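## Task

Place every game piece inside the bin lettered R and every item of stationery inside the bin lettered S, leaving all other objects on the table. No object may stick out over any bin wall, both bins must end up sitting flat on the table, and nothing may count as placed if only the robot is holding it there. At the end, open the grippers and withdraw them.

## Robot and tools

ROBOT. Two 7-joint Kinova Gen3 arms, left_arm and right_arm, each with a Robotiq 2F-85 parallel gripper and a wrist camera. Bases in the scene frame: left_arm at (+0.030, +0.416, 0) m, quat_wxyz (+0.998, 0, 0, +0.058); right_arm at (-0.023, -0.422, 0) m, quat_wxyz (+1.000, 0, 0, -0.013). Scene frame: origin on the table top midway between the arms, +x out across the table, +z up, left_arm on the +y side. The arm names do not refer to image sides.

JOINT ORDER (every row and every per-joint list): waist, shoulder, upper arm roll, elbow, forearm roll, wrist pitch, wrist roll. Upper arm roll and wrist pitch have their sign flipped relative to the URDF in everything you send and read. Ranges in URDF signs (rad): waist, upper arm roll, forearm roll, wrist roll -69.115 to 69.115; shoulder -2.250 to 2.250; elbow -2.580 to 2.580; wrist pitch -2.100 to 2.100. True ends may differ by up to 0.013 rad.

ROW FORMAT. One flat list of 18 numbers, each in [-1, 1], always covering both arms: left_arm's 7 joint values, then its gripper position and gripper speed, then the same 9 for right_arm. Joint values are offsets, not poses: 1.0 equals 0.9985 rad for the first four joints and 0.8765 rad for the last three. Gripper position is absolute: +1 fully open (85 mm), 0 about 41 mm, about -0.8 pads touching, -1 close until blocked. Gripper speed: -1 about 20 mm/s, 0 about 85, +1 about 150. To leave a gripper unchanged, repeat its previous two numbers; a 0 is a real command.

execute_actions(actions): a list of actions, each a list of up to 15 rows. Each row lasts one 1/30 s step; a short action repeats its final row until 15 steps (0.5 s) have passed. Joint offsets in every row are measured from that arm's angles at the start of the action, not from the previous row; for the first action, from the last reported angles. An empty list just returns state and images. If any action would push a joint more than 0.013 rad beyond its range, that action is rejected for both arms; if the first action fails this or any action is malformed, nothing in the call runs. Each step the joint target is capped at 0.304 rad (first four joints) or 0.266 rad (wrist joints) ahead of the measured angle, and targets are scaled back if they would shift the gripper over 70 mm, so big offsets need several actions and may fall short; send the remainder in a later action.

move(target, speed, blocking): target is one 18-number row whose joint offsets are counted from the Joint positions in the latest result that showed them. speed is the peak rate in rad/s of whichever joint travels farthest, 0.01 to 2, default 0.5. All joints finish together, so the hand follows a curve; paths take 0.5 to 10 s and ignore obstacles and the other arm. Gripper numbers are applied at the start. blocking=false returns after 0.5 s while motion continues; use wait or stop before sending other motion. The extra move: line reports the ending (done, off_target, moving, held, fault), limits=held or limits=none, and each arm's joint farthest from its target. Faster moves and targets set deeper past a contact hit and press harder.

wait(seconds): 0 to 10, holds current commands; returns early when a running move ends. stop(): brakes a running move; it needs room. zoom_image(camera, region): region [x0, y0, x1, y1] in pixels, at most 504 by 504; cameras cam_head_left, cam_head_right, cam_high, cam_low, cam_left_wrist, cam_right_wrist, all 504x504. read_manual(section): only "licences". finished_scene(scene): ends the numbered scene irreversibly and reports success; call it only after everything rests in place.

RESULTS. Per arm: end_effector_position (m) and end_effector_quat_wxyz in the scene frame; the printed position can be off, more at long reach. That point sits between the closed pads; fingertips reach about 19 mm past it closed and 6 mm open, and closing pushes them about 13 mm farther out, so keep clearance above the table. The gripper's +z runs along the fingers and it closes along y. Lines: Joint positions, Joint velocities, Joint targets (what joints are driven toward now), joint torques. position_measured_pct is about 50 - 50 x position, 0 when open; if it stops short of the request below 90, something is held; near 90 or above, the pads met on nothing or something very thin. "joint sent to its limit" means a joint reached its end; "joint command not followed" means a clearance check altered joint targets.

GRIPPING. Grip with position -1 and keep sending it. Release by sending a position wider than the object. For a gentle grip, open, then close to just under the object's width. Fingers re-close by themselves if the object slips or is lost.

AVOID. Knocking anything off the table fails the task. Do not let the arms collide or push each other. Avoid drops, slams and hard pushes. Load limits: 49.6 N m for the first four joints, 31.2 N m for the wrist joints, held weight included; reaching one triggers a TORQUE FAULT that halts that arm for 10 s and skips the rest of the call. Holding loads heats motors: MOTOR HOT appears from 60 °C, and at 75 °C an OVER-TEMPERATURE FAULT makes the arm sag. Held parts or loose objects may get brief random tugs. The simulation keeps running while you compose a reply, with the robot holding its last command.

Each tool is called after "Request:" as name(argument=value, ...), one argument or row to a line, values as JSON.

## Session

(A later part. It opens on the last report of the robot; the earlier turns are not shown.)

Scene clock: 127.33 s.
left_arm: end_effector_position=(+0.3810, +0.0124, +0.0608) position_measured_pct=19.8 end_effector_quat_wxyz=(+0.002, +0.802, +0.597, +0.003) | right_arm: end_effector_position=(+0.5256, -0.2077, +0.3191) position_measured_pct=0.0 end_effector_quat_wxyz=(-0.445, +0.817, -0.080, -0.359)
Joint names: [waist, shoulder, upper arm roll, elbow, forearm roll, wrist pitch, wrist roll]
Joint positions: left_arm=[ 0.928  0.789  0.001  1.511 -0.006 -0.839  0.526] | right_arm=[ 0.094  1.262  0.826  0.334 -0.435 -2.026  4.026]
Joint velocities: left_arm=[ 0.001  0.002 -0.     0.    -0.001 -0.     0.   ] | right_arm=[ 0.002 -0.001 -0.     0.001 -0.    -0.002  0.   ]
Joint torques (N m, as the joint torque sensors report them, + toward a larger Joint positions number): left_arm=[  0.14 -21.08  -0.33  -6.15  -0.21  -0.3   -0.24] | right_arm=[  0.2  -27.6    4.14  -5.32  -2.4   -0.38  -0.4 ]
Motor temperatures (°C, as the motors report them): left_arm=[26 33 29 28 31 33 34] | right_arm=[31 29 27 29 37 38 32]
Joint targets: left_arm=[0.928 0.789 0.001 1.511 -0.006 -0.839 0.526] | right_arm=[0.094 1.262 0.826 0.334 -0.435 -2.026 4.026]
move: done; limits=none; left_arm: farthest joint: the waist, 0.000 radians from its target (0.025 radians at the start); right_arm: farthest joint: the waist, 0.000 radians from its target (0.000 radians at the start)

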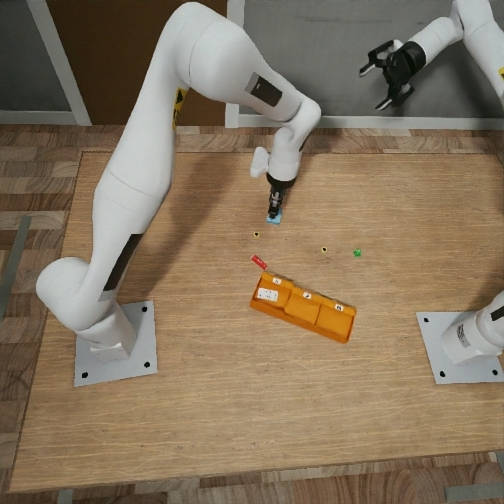

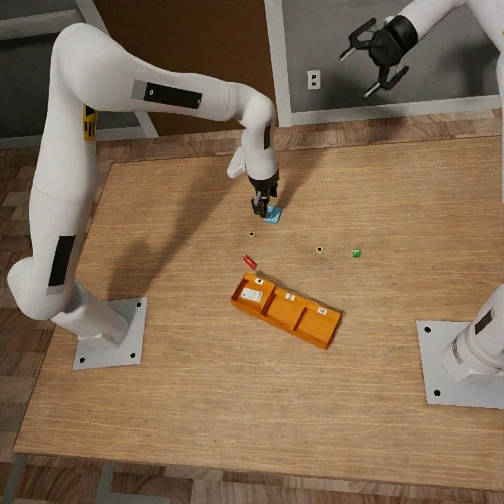

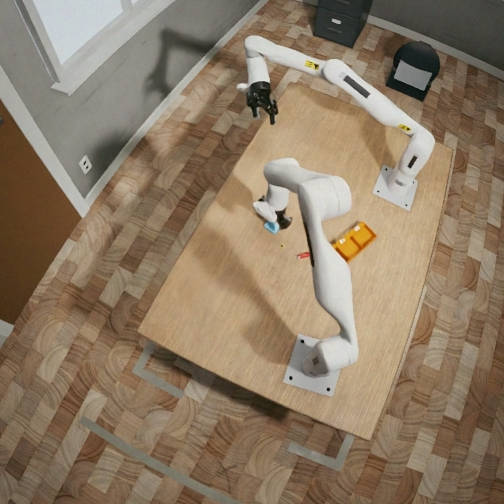

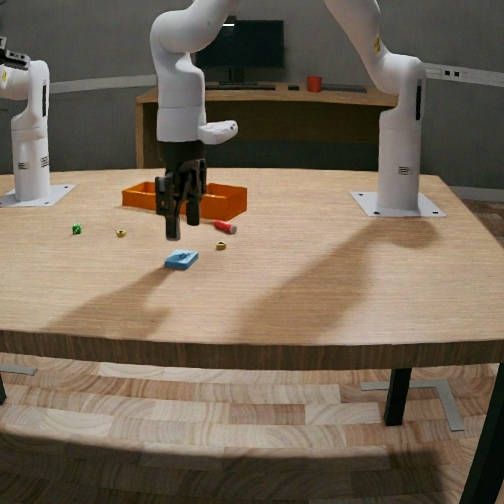

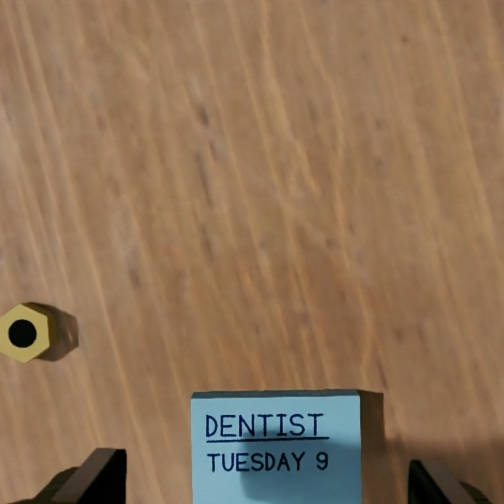

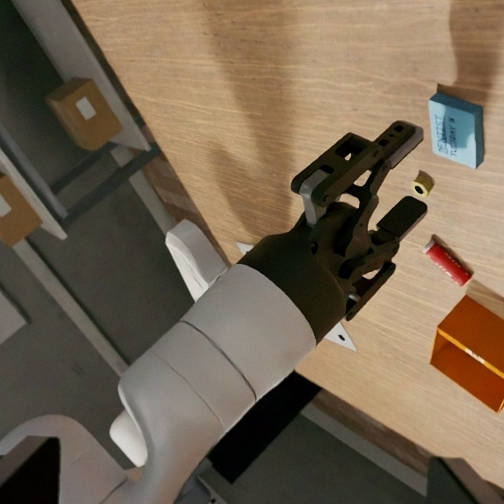

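Request:
move(
  target=[0,0.074,0,0,0,0.081,0,0.6,0.5, 0,0,0,0,0,0,0,1,0],
  speed=0.3,
)

Request:
move(
  target=[0,0,0,0,0,0,0,-1,0.5, 0,0,0,0,0,0,0,1,0],
)

Scene clock: 132.93 s.
left_arm: end_effector_position=(+0.3838, +0.0093, +0.0214) position_measured_pct=19.8 end_effector_quat_wxyz=(+0.000, +0.802, +0.597, +0.003) | right_arm: end_effector_position=(+0.5256, -0.2077, +0.3191) position_measured_pct=0.0 end_effector_quat_wxyz=(-0.445, +0.817, -0.080, -0.359)
Joint names: [waist, shoulder, upper arm roll, elbow, forearm roll, wrist pitch, wrist roll]
Joint positions: left_arm=[ 0.928  0.862  0.001  1.511 -0.006 -0.768  0.526] | right_arm=[ 0.094  1.262  0.826  0.334 -0.435 -2.026  4.026]
Joint velocities: left_arm=[ 0.     0.002  0.001  0.    -0.     0.    -0.001] | right_arm=[ 0.     0.     0.    -0.    -0.     0.001 -0.   ]
Joint torques (N m, as the joint torque sensors report them, + toward a larger Joint positions number): left_arm=[  0.13 -21.77  -0.37  -5.72  -0.22  -0.19  -0.27] | right_arm=[  0.01 -27.58   4.04  -5.14  -2.39  -0.43  -0.32]
Motor temperatures (°C, as the motors report them): left_arm=[26 33 29 28 31 33 34] | right_arm=[31 29 27 29 37 38 32]
Joint targets: left_arm=[0.928 0.862 0.001 1.511 -0.006 -0.768 0.526] | right_arm=[0.094 1.262 0.826 0.334 -0.435 -2.026 4.026]
move: done; limits=none; left_arm: farthest joint: the shoulder, 0.001 radians from its target (0.074 radians at the start); right_arm: farthest joint: the waist, 0.000 radians from its target (0.000 radians at the start)

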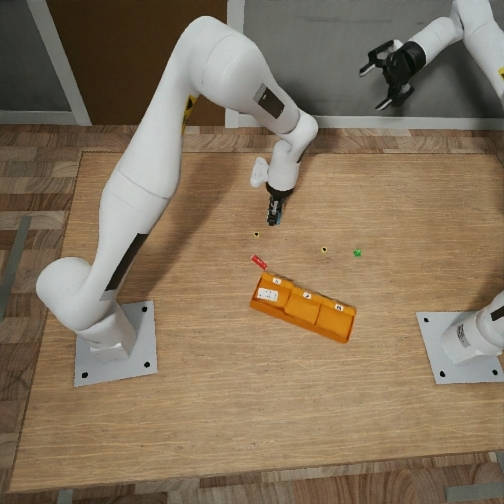

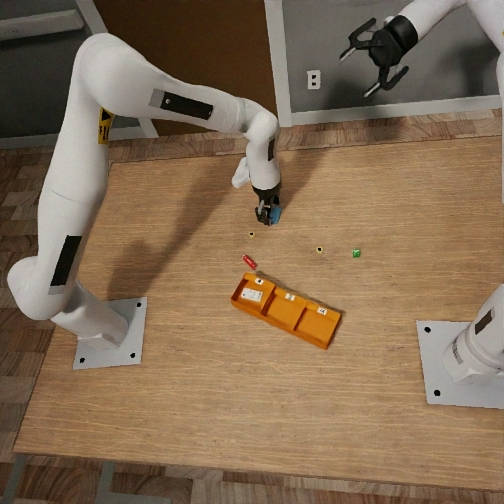

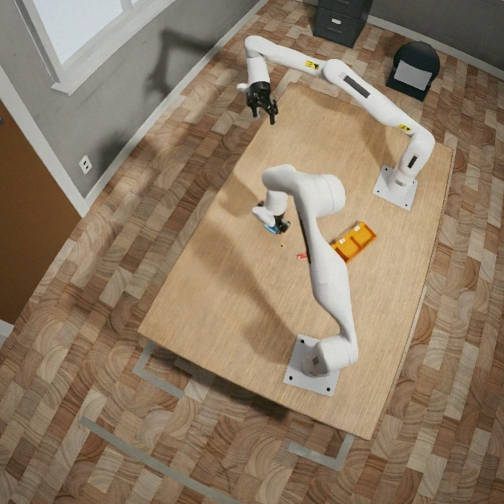

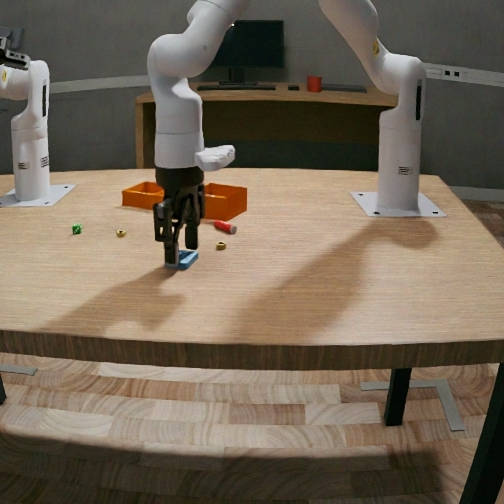

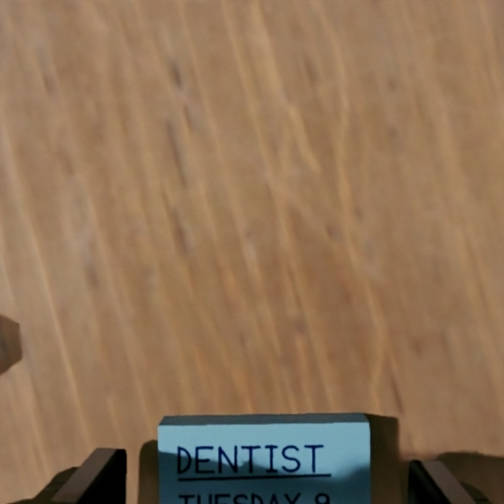

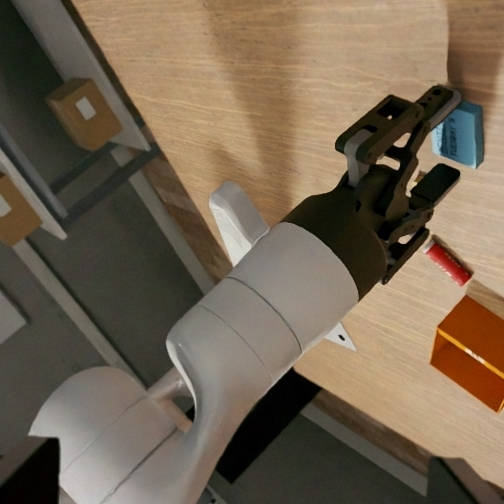

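Scene clock: 133.47 s.
left_arm: end_effector_position=(+0.3842, +0.0088, +0.0229) position_measured_pct=46.8 end_effector_quat_wxyz=(+0.001, +0.802, +0.597, +0.003) | right_arm: end_effector_position=(+0.5256, -0.2077, +0.3191) position_measured_pct=0.0 end_effector_quat_wxyz=(-0.445, +0.817, -0.080, -0.359)
Joint names: [waist, shoulder, upper arm roll, elbow, forearm roll, wrist pitch, wrist roll]
Joint positions: left_arm=[ 0.928  0.859  0.001  1.51  -0.006 -0.769  0.526] | right_arm=[ 0.094  1.262  0.826  0.334 -0.435 -2.026  4.026]
Joint velocities: left_arm=[-0.001  0.001  0.001 -0.    -0.     0.     0.   ] | right_arm=[-0.    -0.001 -0.    -0.001 -0.001  0.001  0.   ]
Joint torques (N m, as the joint torque sensors report them, + toward a larger Joint positions number): left_arm=[  0.07 -19.43  -0.16  -5.36  -0.26   0.32  -0.27] | right_arm=[ -0.01 -27.6    4.15  -5.13  -2.44  -0.42  -0.37]
Motor temperatures (°C, as the motors report them): left_arm=[26 33 29 28 31 33 34] | right_arm=[31 29 27 29 37 38 32]
Joint targets: left_arm=[0.928 0.862 0.001 1.511 -0.006 -0.768 0.526] | right_arm=[0.094 1.262 0.826 0.334 -0.435 -2.026 4.026]
move: done; limits=none; left_arm: farthest joint: the shoulder, 0.003 radians from its target (0.000 radians at the start); right_arm: farthest joint: the waist, 0.000 radians from its target (0.000 radians at the start)

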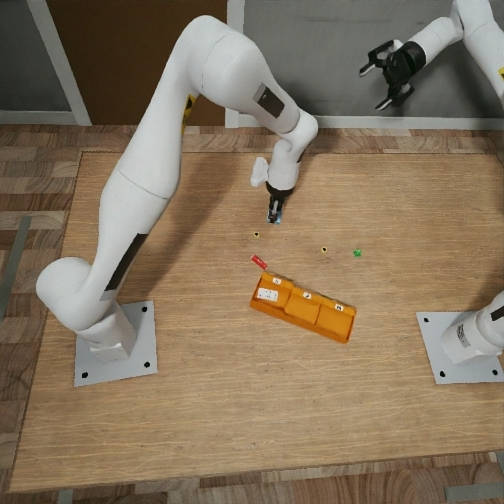

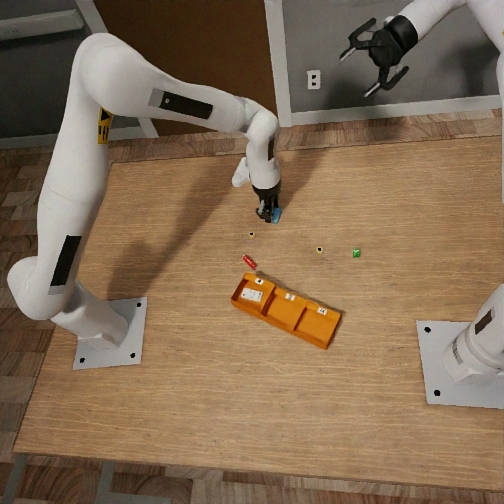

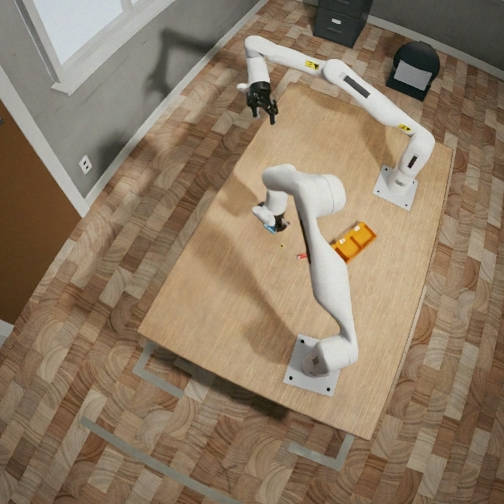

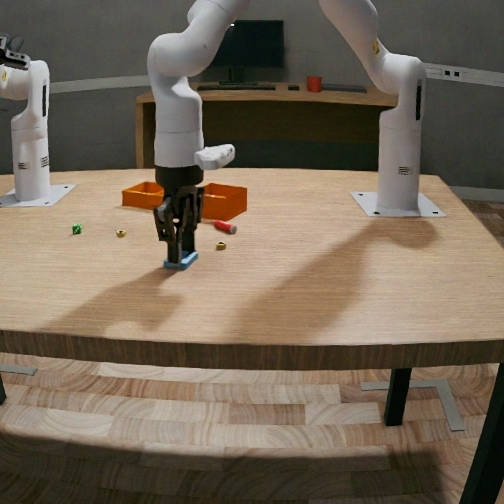

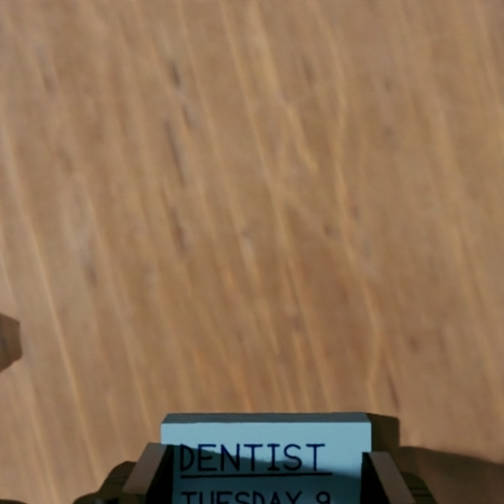

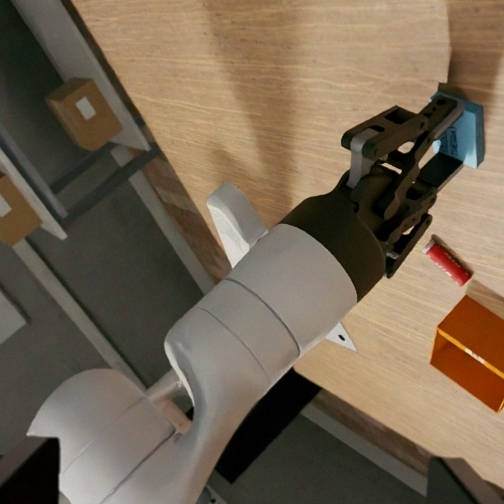

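Request:
move(
  target=[0,-0.19,0,0,0,-0.217,-0.6,-1,0.5, 0,0,0,0,0,0,0,1,0],
  speed=0.8,
)

Request:
move(
  target=[0.574,-0.131,0,0.234,0,0.113,-0.75,-1,0.5, 0,0,0,0,0,0,0,1,0],
  speed=0.8,
)

Scene clock: 145.67 s.
left_arm: end_effector_position=(+0.3712, +0.0228, +0.1234) position_measured_pct=46.8 end_effector_quat_wxyz=(+0.000, +0.930, +0.369, +0.003) | right_arm: end_effector_position=(+0.5256, -0.2077, +0.3191) position_measured_pct=0.0 end_effector_quat_wxyz=(-0.445, +0.817, -0.080, -0.359)
Joint names: [waist, shoulder, upper arm roll, elbow, forearm roll, wrist pitch, wrist roll]
Joint positions: left_arm=[ 0.928  0.67   0.001  1.51  -0.006 -0.959 -0.   ] | right_arm=[ 0.094  1.262  0.826  0.334 -0.435 -2.026  4.026]
Joint velocities: left_arm=[-0.    -0.001  0.001  0.    -0.     0.     0.   ] | right_arm=[ 0.    -0.001  0.     0.     0.001 -0.    -0.   ]
Joint torques (N m, as the joint torque sensors report them, + toward a larger Joint positions number): left_arm=[  0.09 -20.29  -0.28  -6.86  -0.23  -0.13  -0.23] | right_arm=[  0.05 -27.57   4.11  -5.14  -2.39  -0.5   -0.38]
Motor temperatures (°C, as the motors report them): left_arm=[26 33 29 28 31 33 34] | right_arm=[31 30 27 29 37 38 32]
Joint targets: left_arm=[0.928 0.670 0.001 1.510 -0.006 -0.959 -0.000] | right_arm=[0.094 1.262 0.826 0.334 -0.435 -2.026 4.026]
move: done; limits=none; left_arm: farthest joint: the shoulder, 0.001 radians from its target (0.190 radians at the start); right_arm: farthest joint: the waist, 0.000 radians from its target (0.000 radians at the start)

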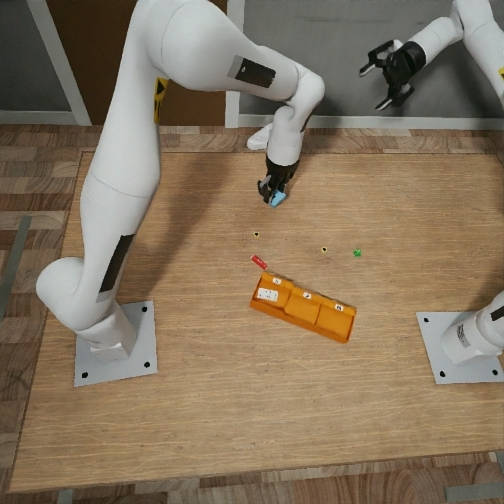

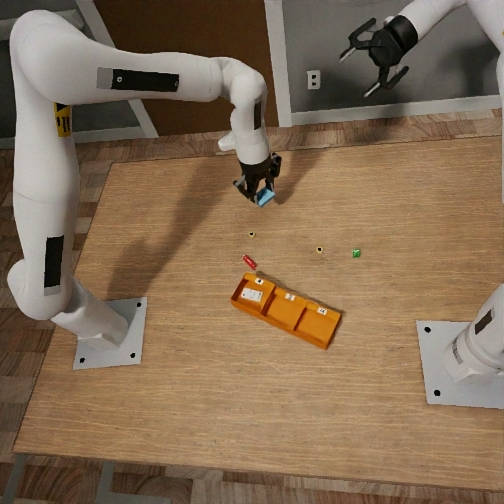

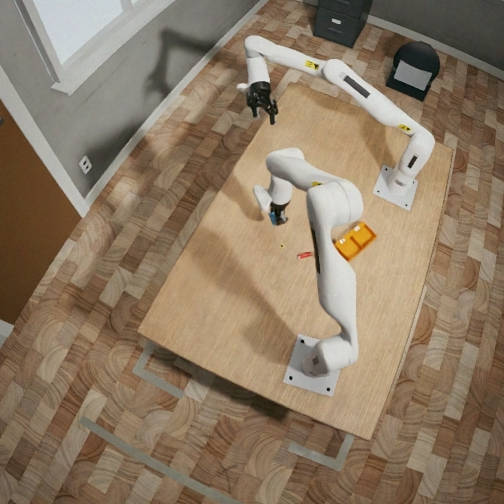

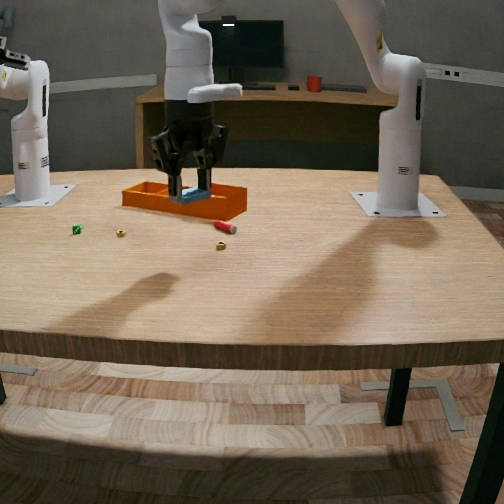

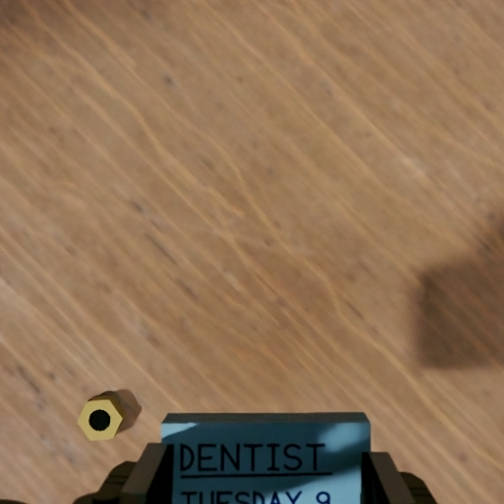

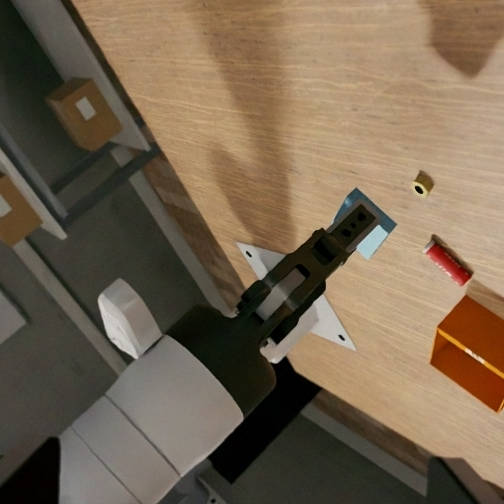

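Scene clock: 147.17 s.
left_arm: end_effector_position=(+0.0913, -0.0341, +0.1291) position_measured_pct=46.8 end_effector_quat_wxyz=(-0.002, +0.972, -0.235, +0.002) | right_arm: end_effector_position=(+0.5256, -0.2077, +0.3191) position_measured_pct=0.0 end_effector_quat_wxyz=(-0.445, +0.817, -0.080, -0.359)
Joint names: [waist, shoulder, upper arm roll, elbow, forearm roll, wrist pitch, wrist roll]
Joint positions: left_arm=[ 1.501  0.539  0.001  1.744 -0.006 -0.86  -0.658] | right_arm=[ 0.094  1.262  0.826  0.334 -0.435 -2.026  4.026]
Joint velocities: left_arm=[ 0.004 -0.001  0.     0.     0.     0.001 -0.001] | right_arm=[-0.    -0.001  0.    -0.001 -0.001 -0.002 -0.   ]
Joint torques (N m, as the joint torque sensors report them, + toward a larger Joint positions number): left_arm=[ -0.35 -17.48  -0.24  -6.29  -0.21  -0.14  -0.24] | right_arm=[  0.18 -27.62   4.19  -5.27  -2.32  -0.44  -0.4 ]
Motor temperatures (°C, as the motors report them): left_arm=[26 33 29 28 31 33 34] | right_arm=[31 30 27 29 37 38 32]
Joint targets: left_arm=[1.502 0.539 0.001 1.744 -0.006 -0.860 -0.658] | right_arm=[0.094 1.262 0.826 0.334 -0.435 -2.026 4.026]
move: done; limits=none; left_arm: farthest joint: the waist, 0.000 radians from its target (0.573 radians at the start); right_arm: farthest joint: the waist, 0.000 radians from its target (0.000 radians at the start)

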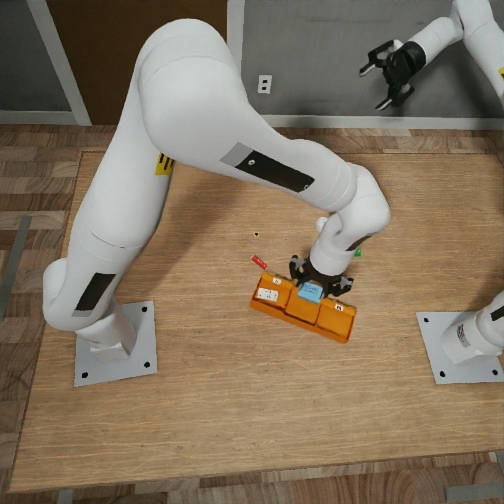

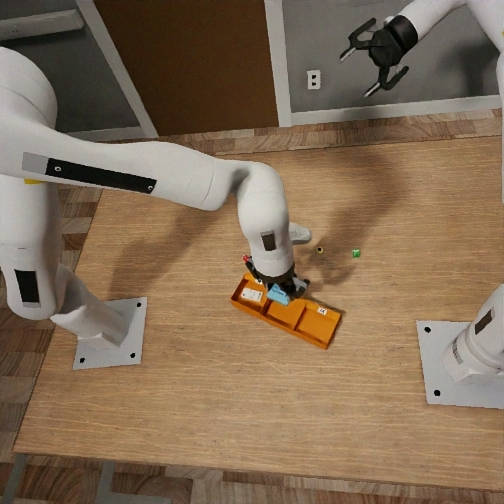

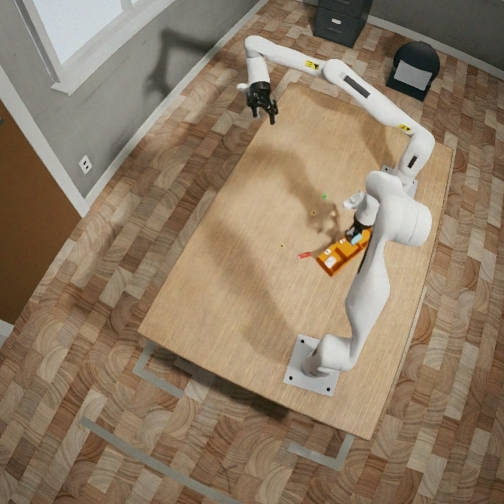

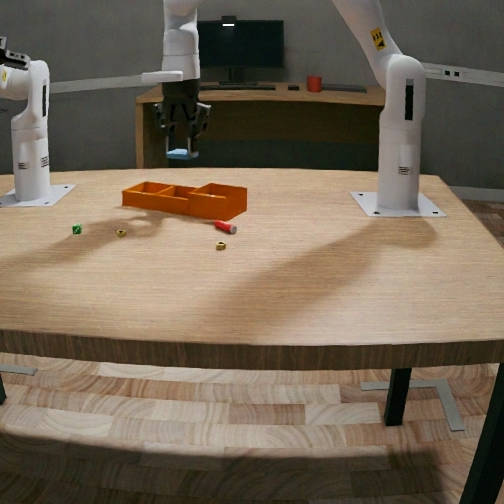

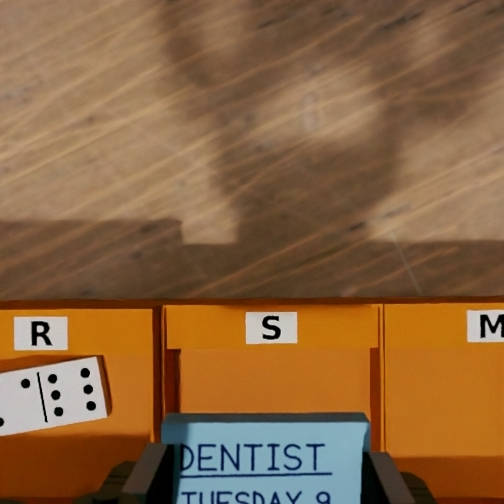

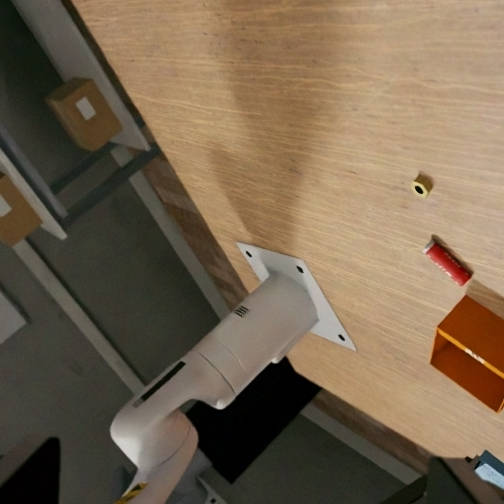

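Request:
move(
  target=[0.023,0.131,0,0.096,0,0.26,0.026,-1,0.5, 0,0,0,0,0,0,0,1,0],
  speed=0.3,
)

Request:
move(
  target=[0,0,0,0,0,0,0,0.25,0, 0,0,0,0,0,0,0,1,0],
)

Request:
move(
  target=[0,-0.2,0,0,0,-0.228,0,0.25,0, 0,0,0,0,0,0,0,1,0],
  speed=0.6,
)

Scene clock: 157.73 s.
left_arm: end_effector_position=(+0.0796, -0.0290, +0.0497) position_measured_pct=46.8 end_effector_quat_wxyz=(-0.001, +0.972, -0.236, +0.002) | right_arm: end_effector_position=(+0.5256, -0.2077, +0.3191) position_measured_pct=0.0 end_effector_quat_wxyz=(-0.445, +0.817, -0.080, -0.359)
Joint names: [waist, shoulder, upper arm roll, elbow, forearm roll, wrist pitch, wrist roll]
Joint positions: left_arm=[ 1.524  0.67   0.001  1.84  -0.006 -0.632 -0.635] | right_arm=[ 0.094  1.262  0.826  0.334 -0.435 -2.026  4.026]
Joint velocities: left_arm=[ 0.     0.004  0.001  0.    -0.     0.001 -0.001] | right_arm=[-0.    -0.001 -0.    -0.    -0.     0.     0.   ]
Joint torques (N m, as the joint torque sensors report them, + toward a larger Joint positions number): left_arm=[  0.29 -17.99  -0.22  -4.74  -0.27  -0.2   -0.32] | right_arm=[  0.22 -27.57   4.1   -5.08  -2.43  -0.53  -0.35]
Motor temperatures (°C, as the motors report them): left_arm=[26 33 29 28 31 33 34] | right_arm=[31 30 27 29 37 38 32]
Joint targets: left_arm=[1.524 0.670 0.001 1.840 -0.006 -0.632 -0.635] | right_arm=[0.094 1.262 0.826 0.334 -0.435 -2.026 4.026]
move: done; limits=none; left_arm: farthest joint: the waist, 0.000 radians from its target (0.022 radians at the start); right_arm: farthest joint: the waist, 0.000 radians from its target (0.000 radians at the start)

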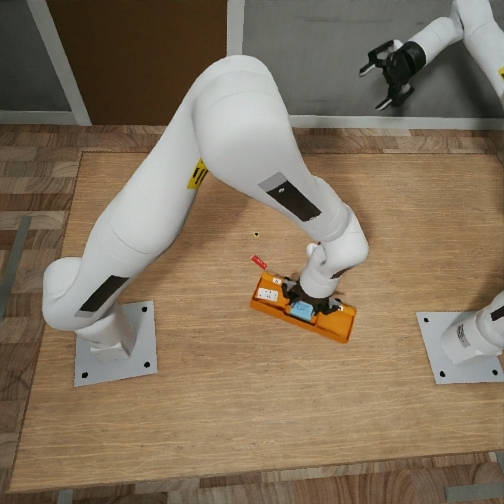

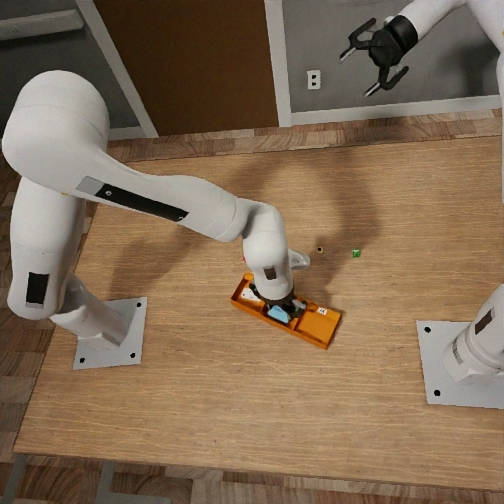

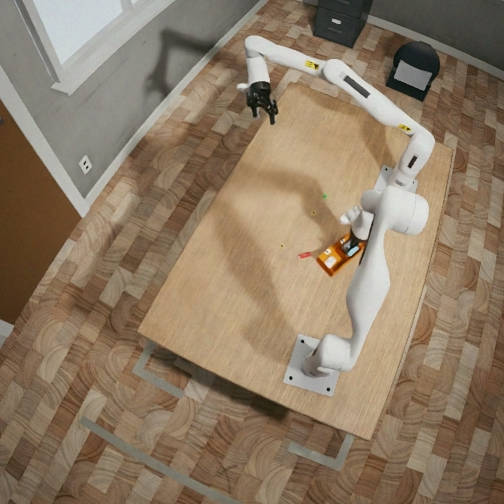

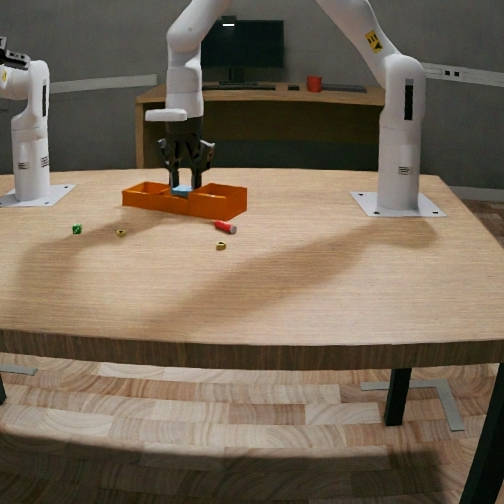

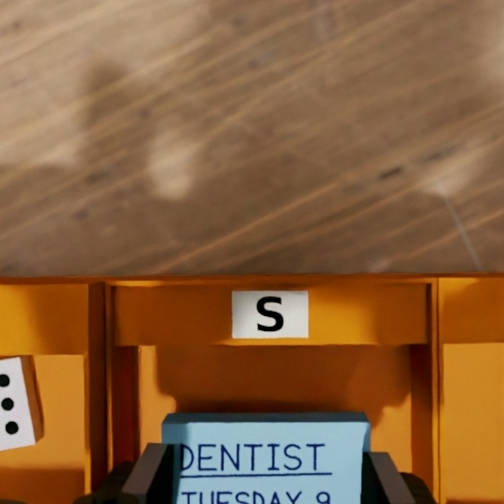

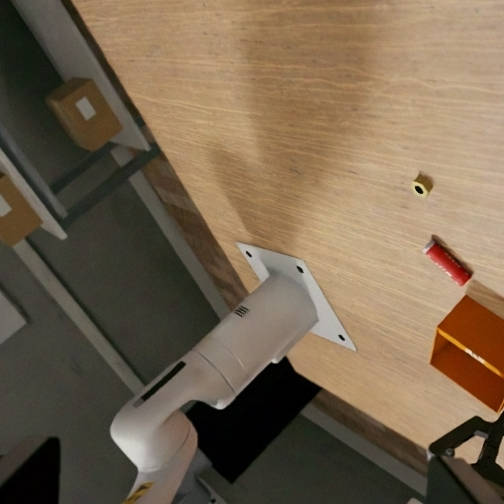

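Scene clock: 158.23 s.
left_arm: end_effector_position=(+0.0796, -0.0290, +0.0497) position_measured_pct=37.7 end_effector_quat_wxyz=(-0.001, +0.972, -0.236, +0.002) | right_arm: end_effector_position=(+0.5256, -0.2077, +0.3191) position_measured_pct=0.0 end_effector_quat_wxyz=(-0.445, +0.817, -0.080, -0.359)
Joint names: [waist, shoulder, upper arm roll, elbow, forearm roll, wrist pitch, wrist roll]
Joint positions: left_arm=[ 1.524  0.67   0.001  1.84  -0.006 -0.632 -0.635] | right_arm=[ 0.094  1.262  0.826  0.334 -0.435 -2.026  4.026]
Joint velocities: left_arm=[-0.     0.002 -0.     0.     0.     0.    -0.001] | right_arm=[-0.001 -0.001 -0.     0.001  0.    -0.    -0.   ]
Joint torques (N m, as the joint torque sensors report them, + toward a larger Joint positions number): left_arm=[  0.1  -17.98  -0.33  -4.66  -0.22  -0.17  -0.21] | right_arm=[  0.17 -27.69   4.1   -4.95  -2.35  -0.42  -0.47]
Motor temperatures (°C, as the motors report them): left_arm=[26 33 29 28 31 33 34] | right_arm=[31 30 27 29 37 38 32]
Joint targets: left_arm=[1.524 0.670 0.001 1.840 -0.006 -0.632 -0.635] | right_arm=[0.094 1.262 0.826 0.334 -0.435 -2.026 4.026]
move: done; limits=none; left_arm: farthest joint: the waist, 0.000 radians from its target (0.000 radians at the start); right_arm: farthest joint: the waist, 0.000 radians from its target (0.000 radians at the start)

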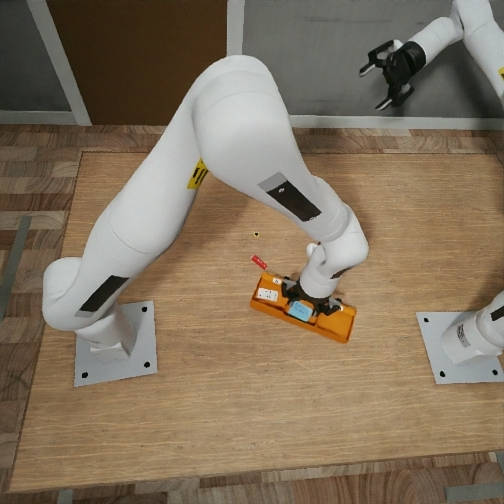

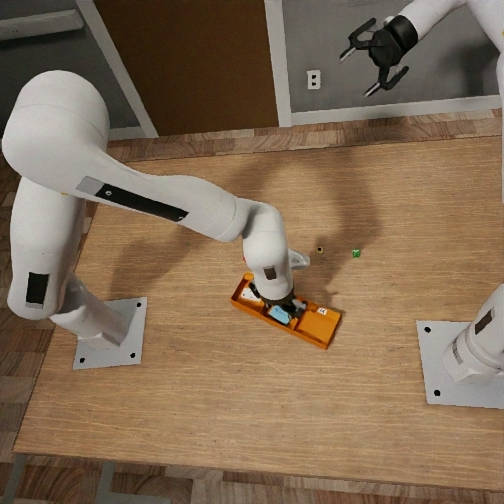

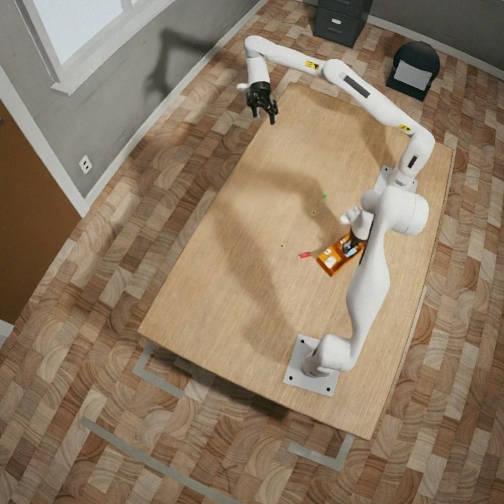

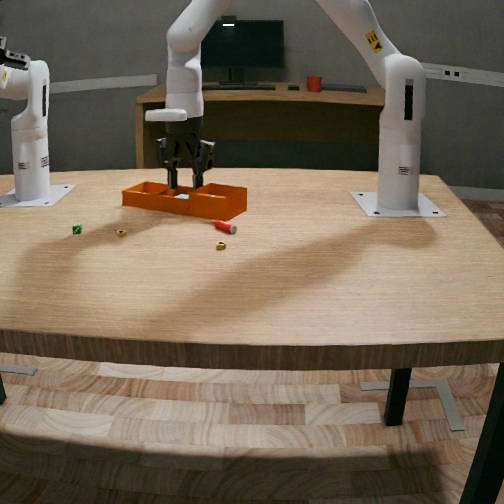

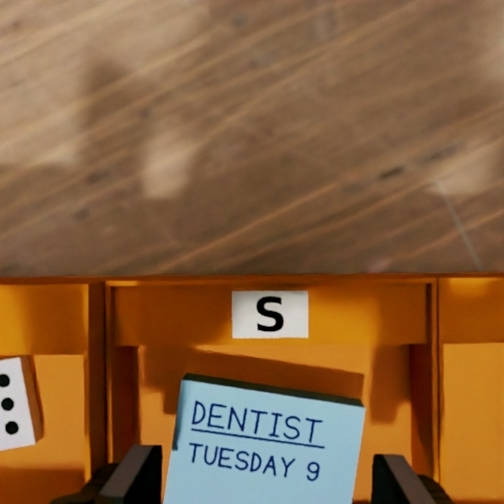

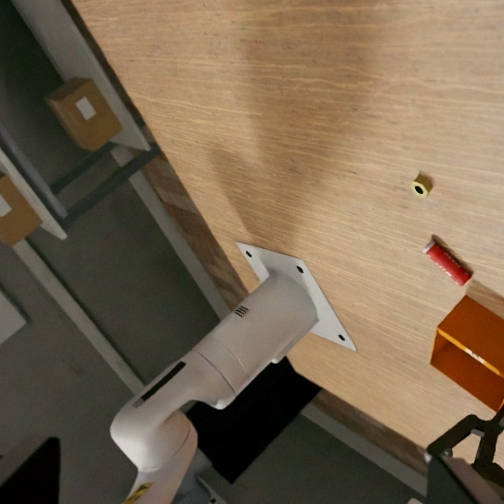

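Scene clock: 159.20 s.
left_arm: end_effector_position=(+0.0760, -0.0052, +0.1368) position_measured_pct=37.7 end_effector_quat_wxyz=(-0.001, +0.972, -0.236, +0.002) | right_arm: end_effector_position=(+0.5256, -0.2077, +0.3191) position_measured_pct=0.0 end_effector_quat_wxyz=(-0.445, +0.817, -0.080, -0.359)
Joint names: [waist, shoulder, upper arm roll, elbow, forearm roll, wrist pitch, wrist roll]
Joint positions: left_arm=[ 1.524  0.47   0.001  1.84  -0.006 -0.832 -0.635] | right_arm=[ 0.094  1.262  0.826  0.334 -0.435 -2.026  4.026]
Joint velocities: left_arm=[-0.    -0.001  0.001 -0.    -0.    -0.    -0.003] | right_arm=[-0.001 -0.002  0.     0.001 -0.    -0.    -0.   ]
Joint torques (N m, as the joint torque sensors report them, + toward a larger Joint positions number): left_arm=[  0.14 -16.11  -0.15  -6.1   -0.28  -0.1   -0.23] | right_arm=[  0.12 -27.74   4.17  -5.29  -2.41  -0.46  -0.27]
Motor temperatures (°C, as the motors report them): left_arm=[26 33 29 28 31 33 34] | right_arm=[31 30 27 29 37 38 32]
Joint targets: left_arm=[1.524 0.470 0.001 1.840 -0.006 -0.832 -0.635] | right_arm=[0.094 1.262 0.826 0.334 -0.435 -2.026 4.026]
move: done; limits=none; left_arm: farthest joint: the waist, 0.000 radians from its target (0.000 radians at the start); right_arm: farthest joint: the waist, 0.000 radians from its target (0.000 radians at the start)

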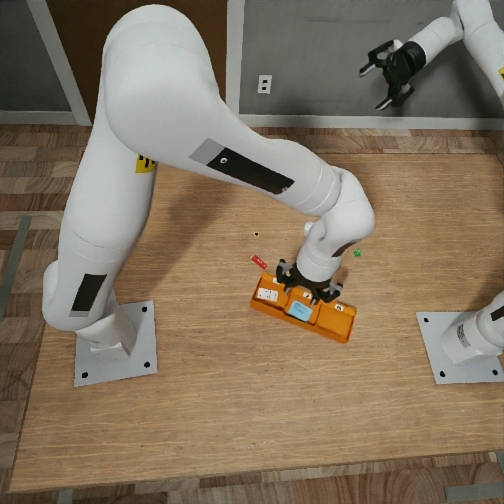

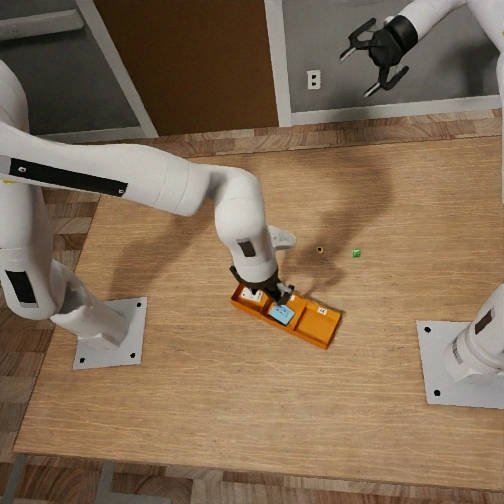

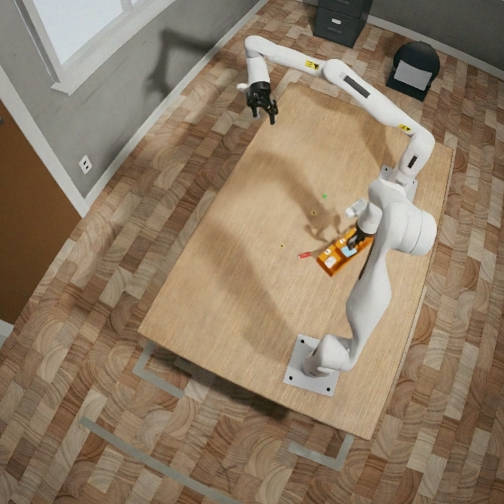

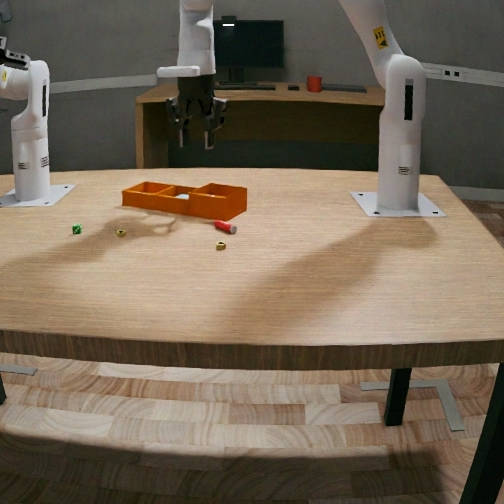

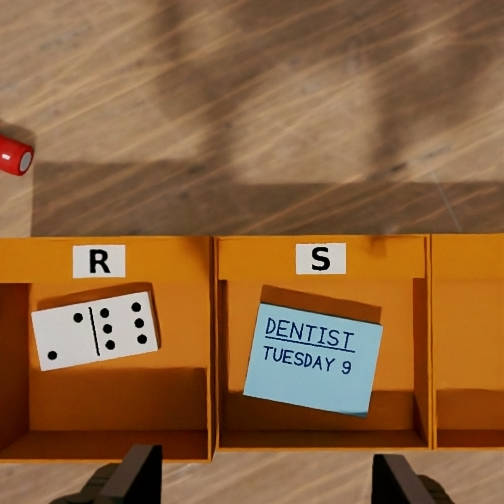

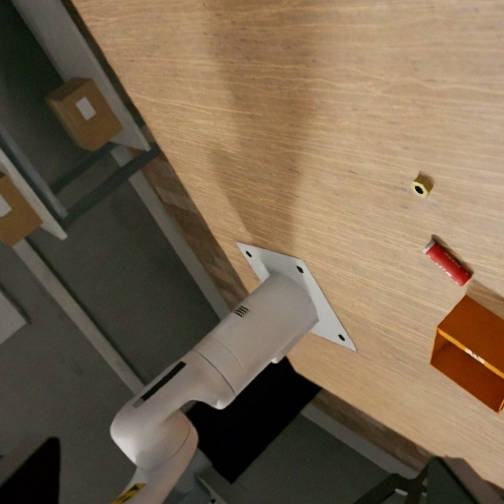

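Request:
move(
  target=[-0.246,0.466,0,-0.903,0,-0.499,0,0.25,0, 0,0,0,0,0,0,0,1,0],
  speed=0.9,
)

Scene clock: 167.53 s.
left_arm: end_effector_position=(+0.2629, -0.1790, +0.1295) position_measured_pct=37.7 end_effector_quat_wxyz=(-0.002, +0.994, -0.114, +0.003) | right_arm: end_effector_position=(+0.5256, -0.2077, +0.3191) position_measured_pct=0.0 end_effector_quat_wxyz=(-0.445, +0.817, -0.080, -0.359)
Joint names: [waist, shoulder, upper arm roll, elbow, forearm roll, wrist pitch, wrist roll]
Joint positions: left_arm=[ 1.279  0.935  0.001  0.938 -0.006 -1.269 -0.635] | right_arm=[ 0.094  1.262  0.826  0.334 -0.435 -2.026  4.026]
Joint velocities: left_arm=[-0.001  0.001  0.    -0.001  0.    -0.    -0.   ] | right_arm=[ 0.     0.001 -0.     0.001 -0.001 -0.    -0.   ]
Joint torques (N m, as the joint torque sensors report them, + toward a larger Joint positions number): left_arm=[  0.2  -24.65  -0.35  -8.    -0.23  -0.2   -0.23] | right_arm=[ -0.02 -27.77   4.25  -5.08  -2.42  -0.51  -0.35]
Motor temperatures (°C, as the motors report them): left_arm=[26 34 29 28 31 33 34] | right_arm=[31 30 27 29 37 38 32]
Joint targets: left_arm=[1.278 0.936 0.001 0.938 -0.006 -1.269 -0.635] | right_arm=[0.094 1.262 0.826 0.334 -0.435 -2.026 4.026]
move: done; limits=none; left_arm: farthest joint: the waist, 0.000 radians from its target (0.246 radians at the start); right_arm: farthest joint: the waist, 0.000 radians from its target (0.000 radians at the start)

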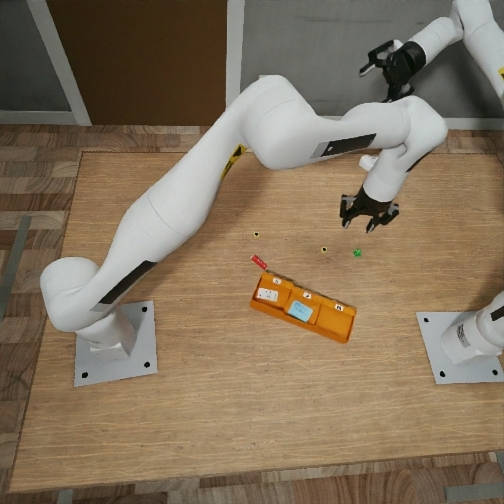

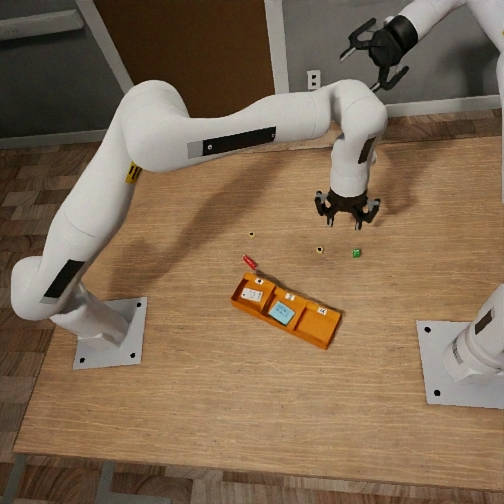

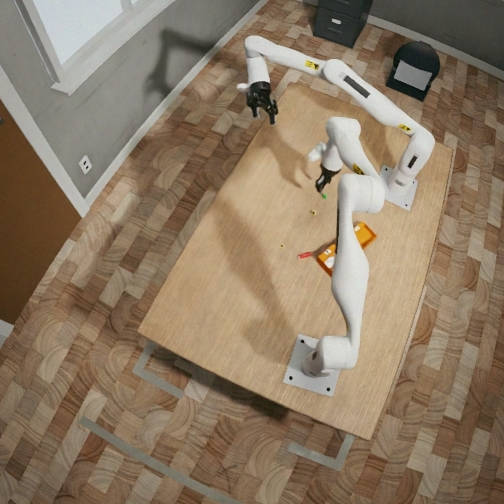

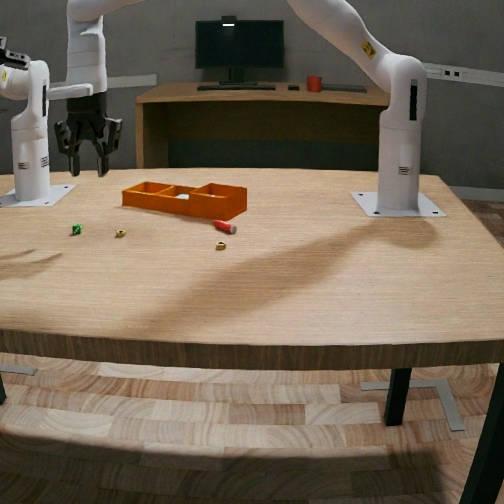

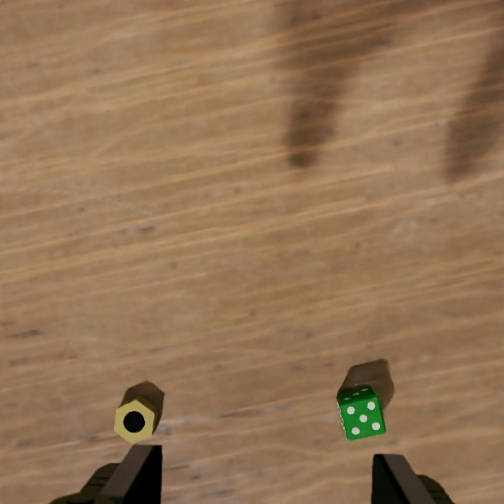

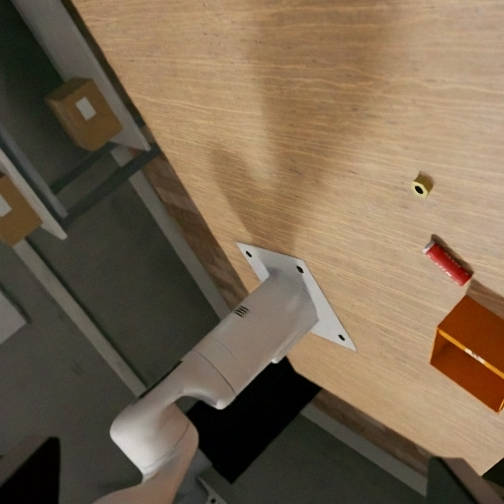

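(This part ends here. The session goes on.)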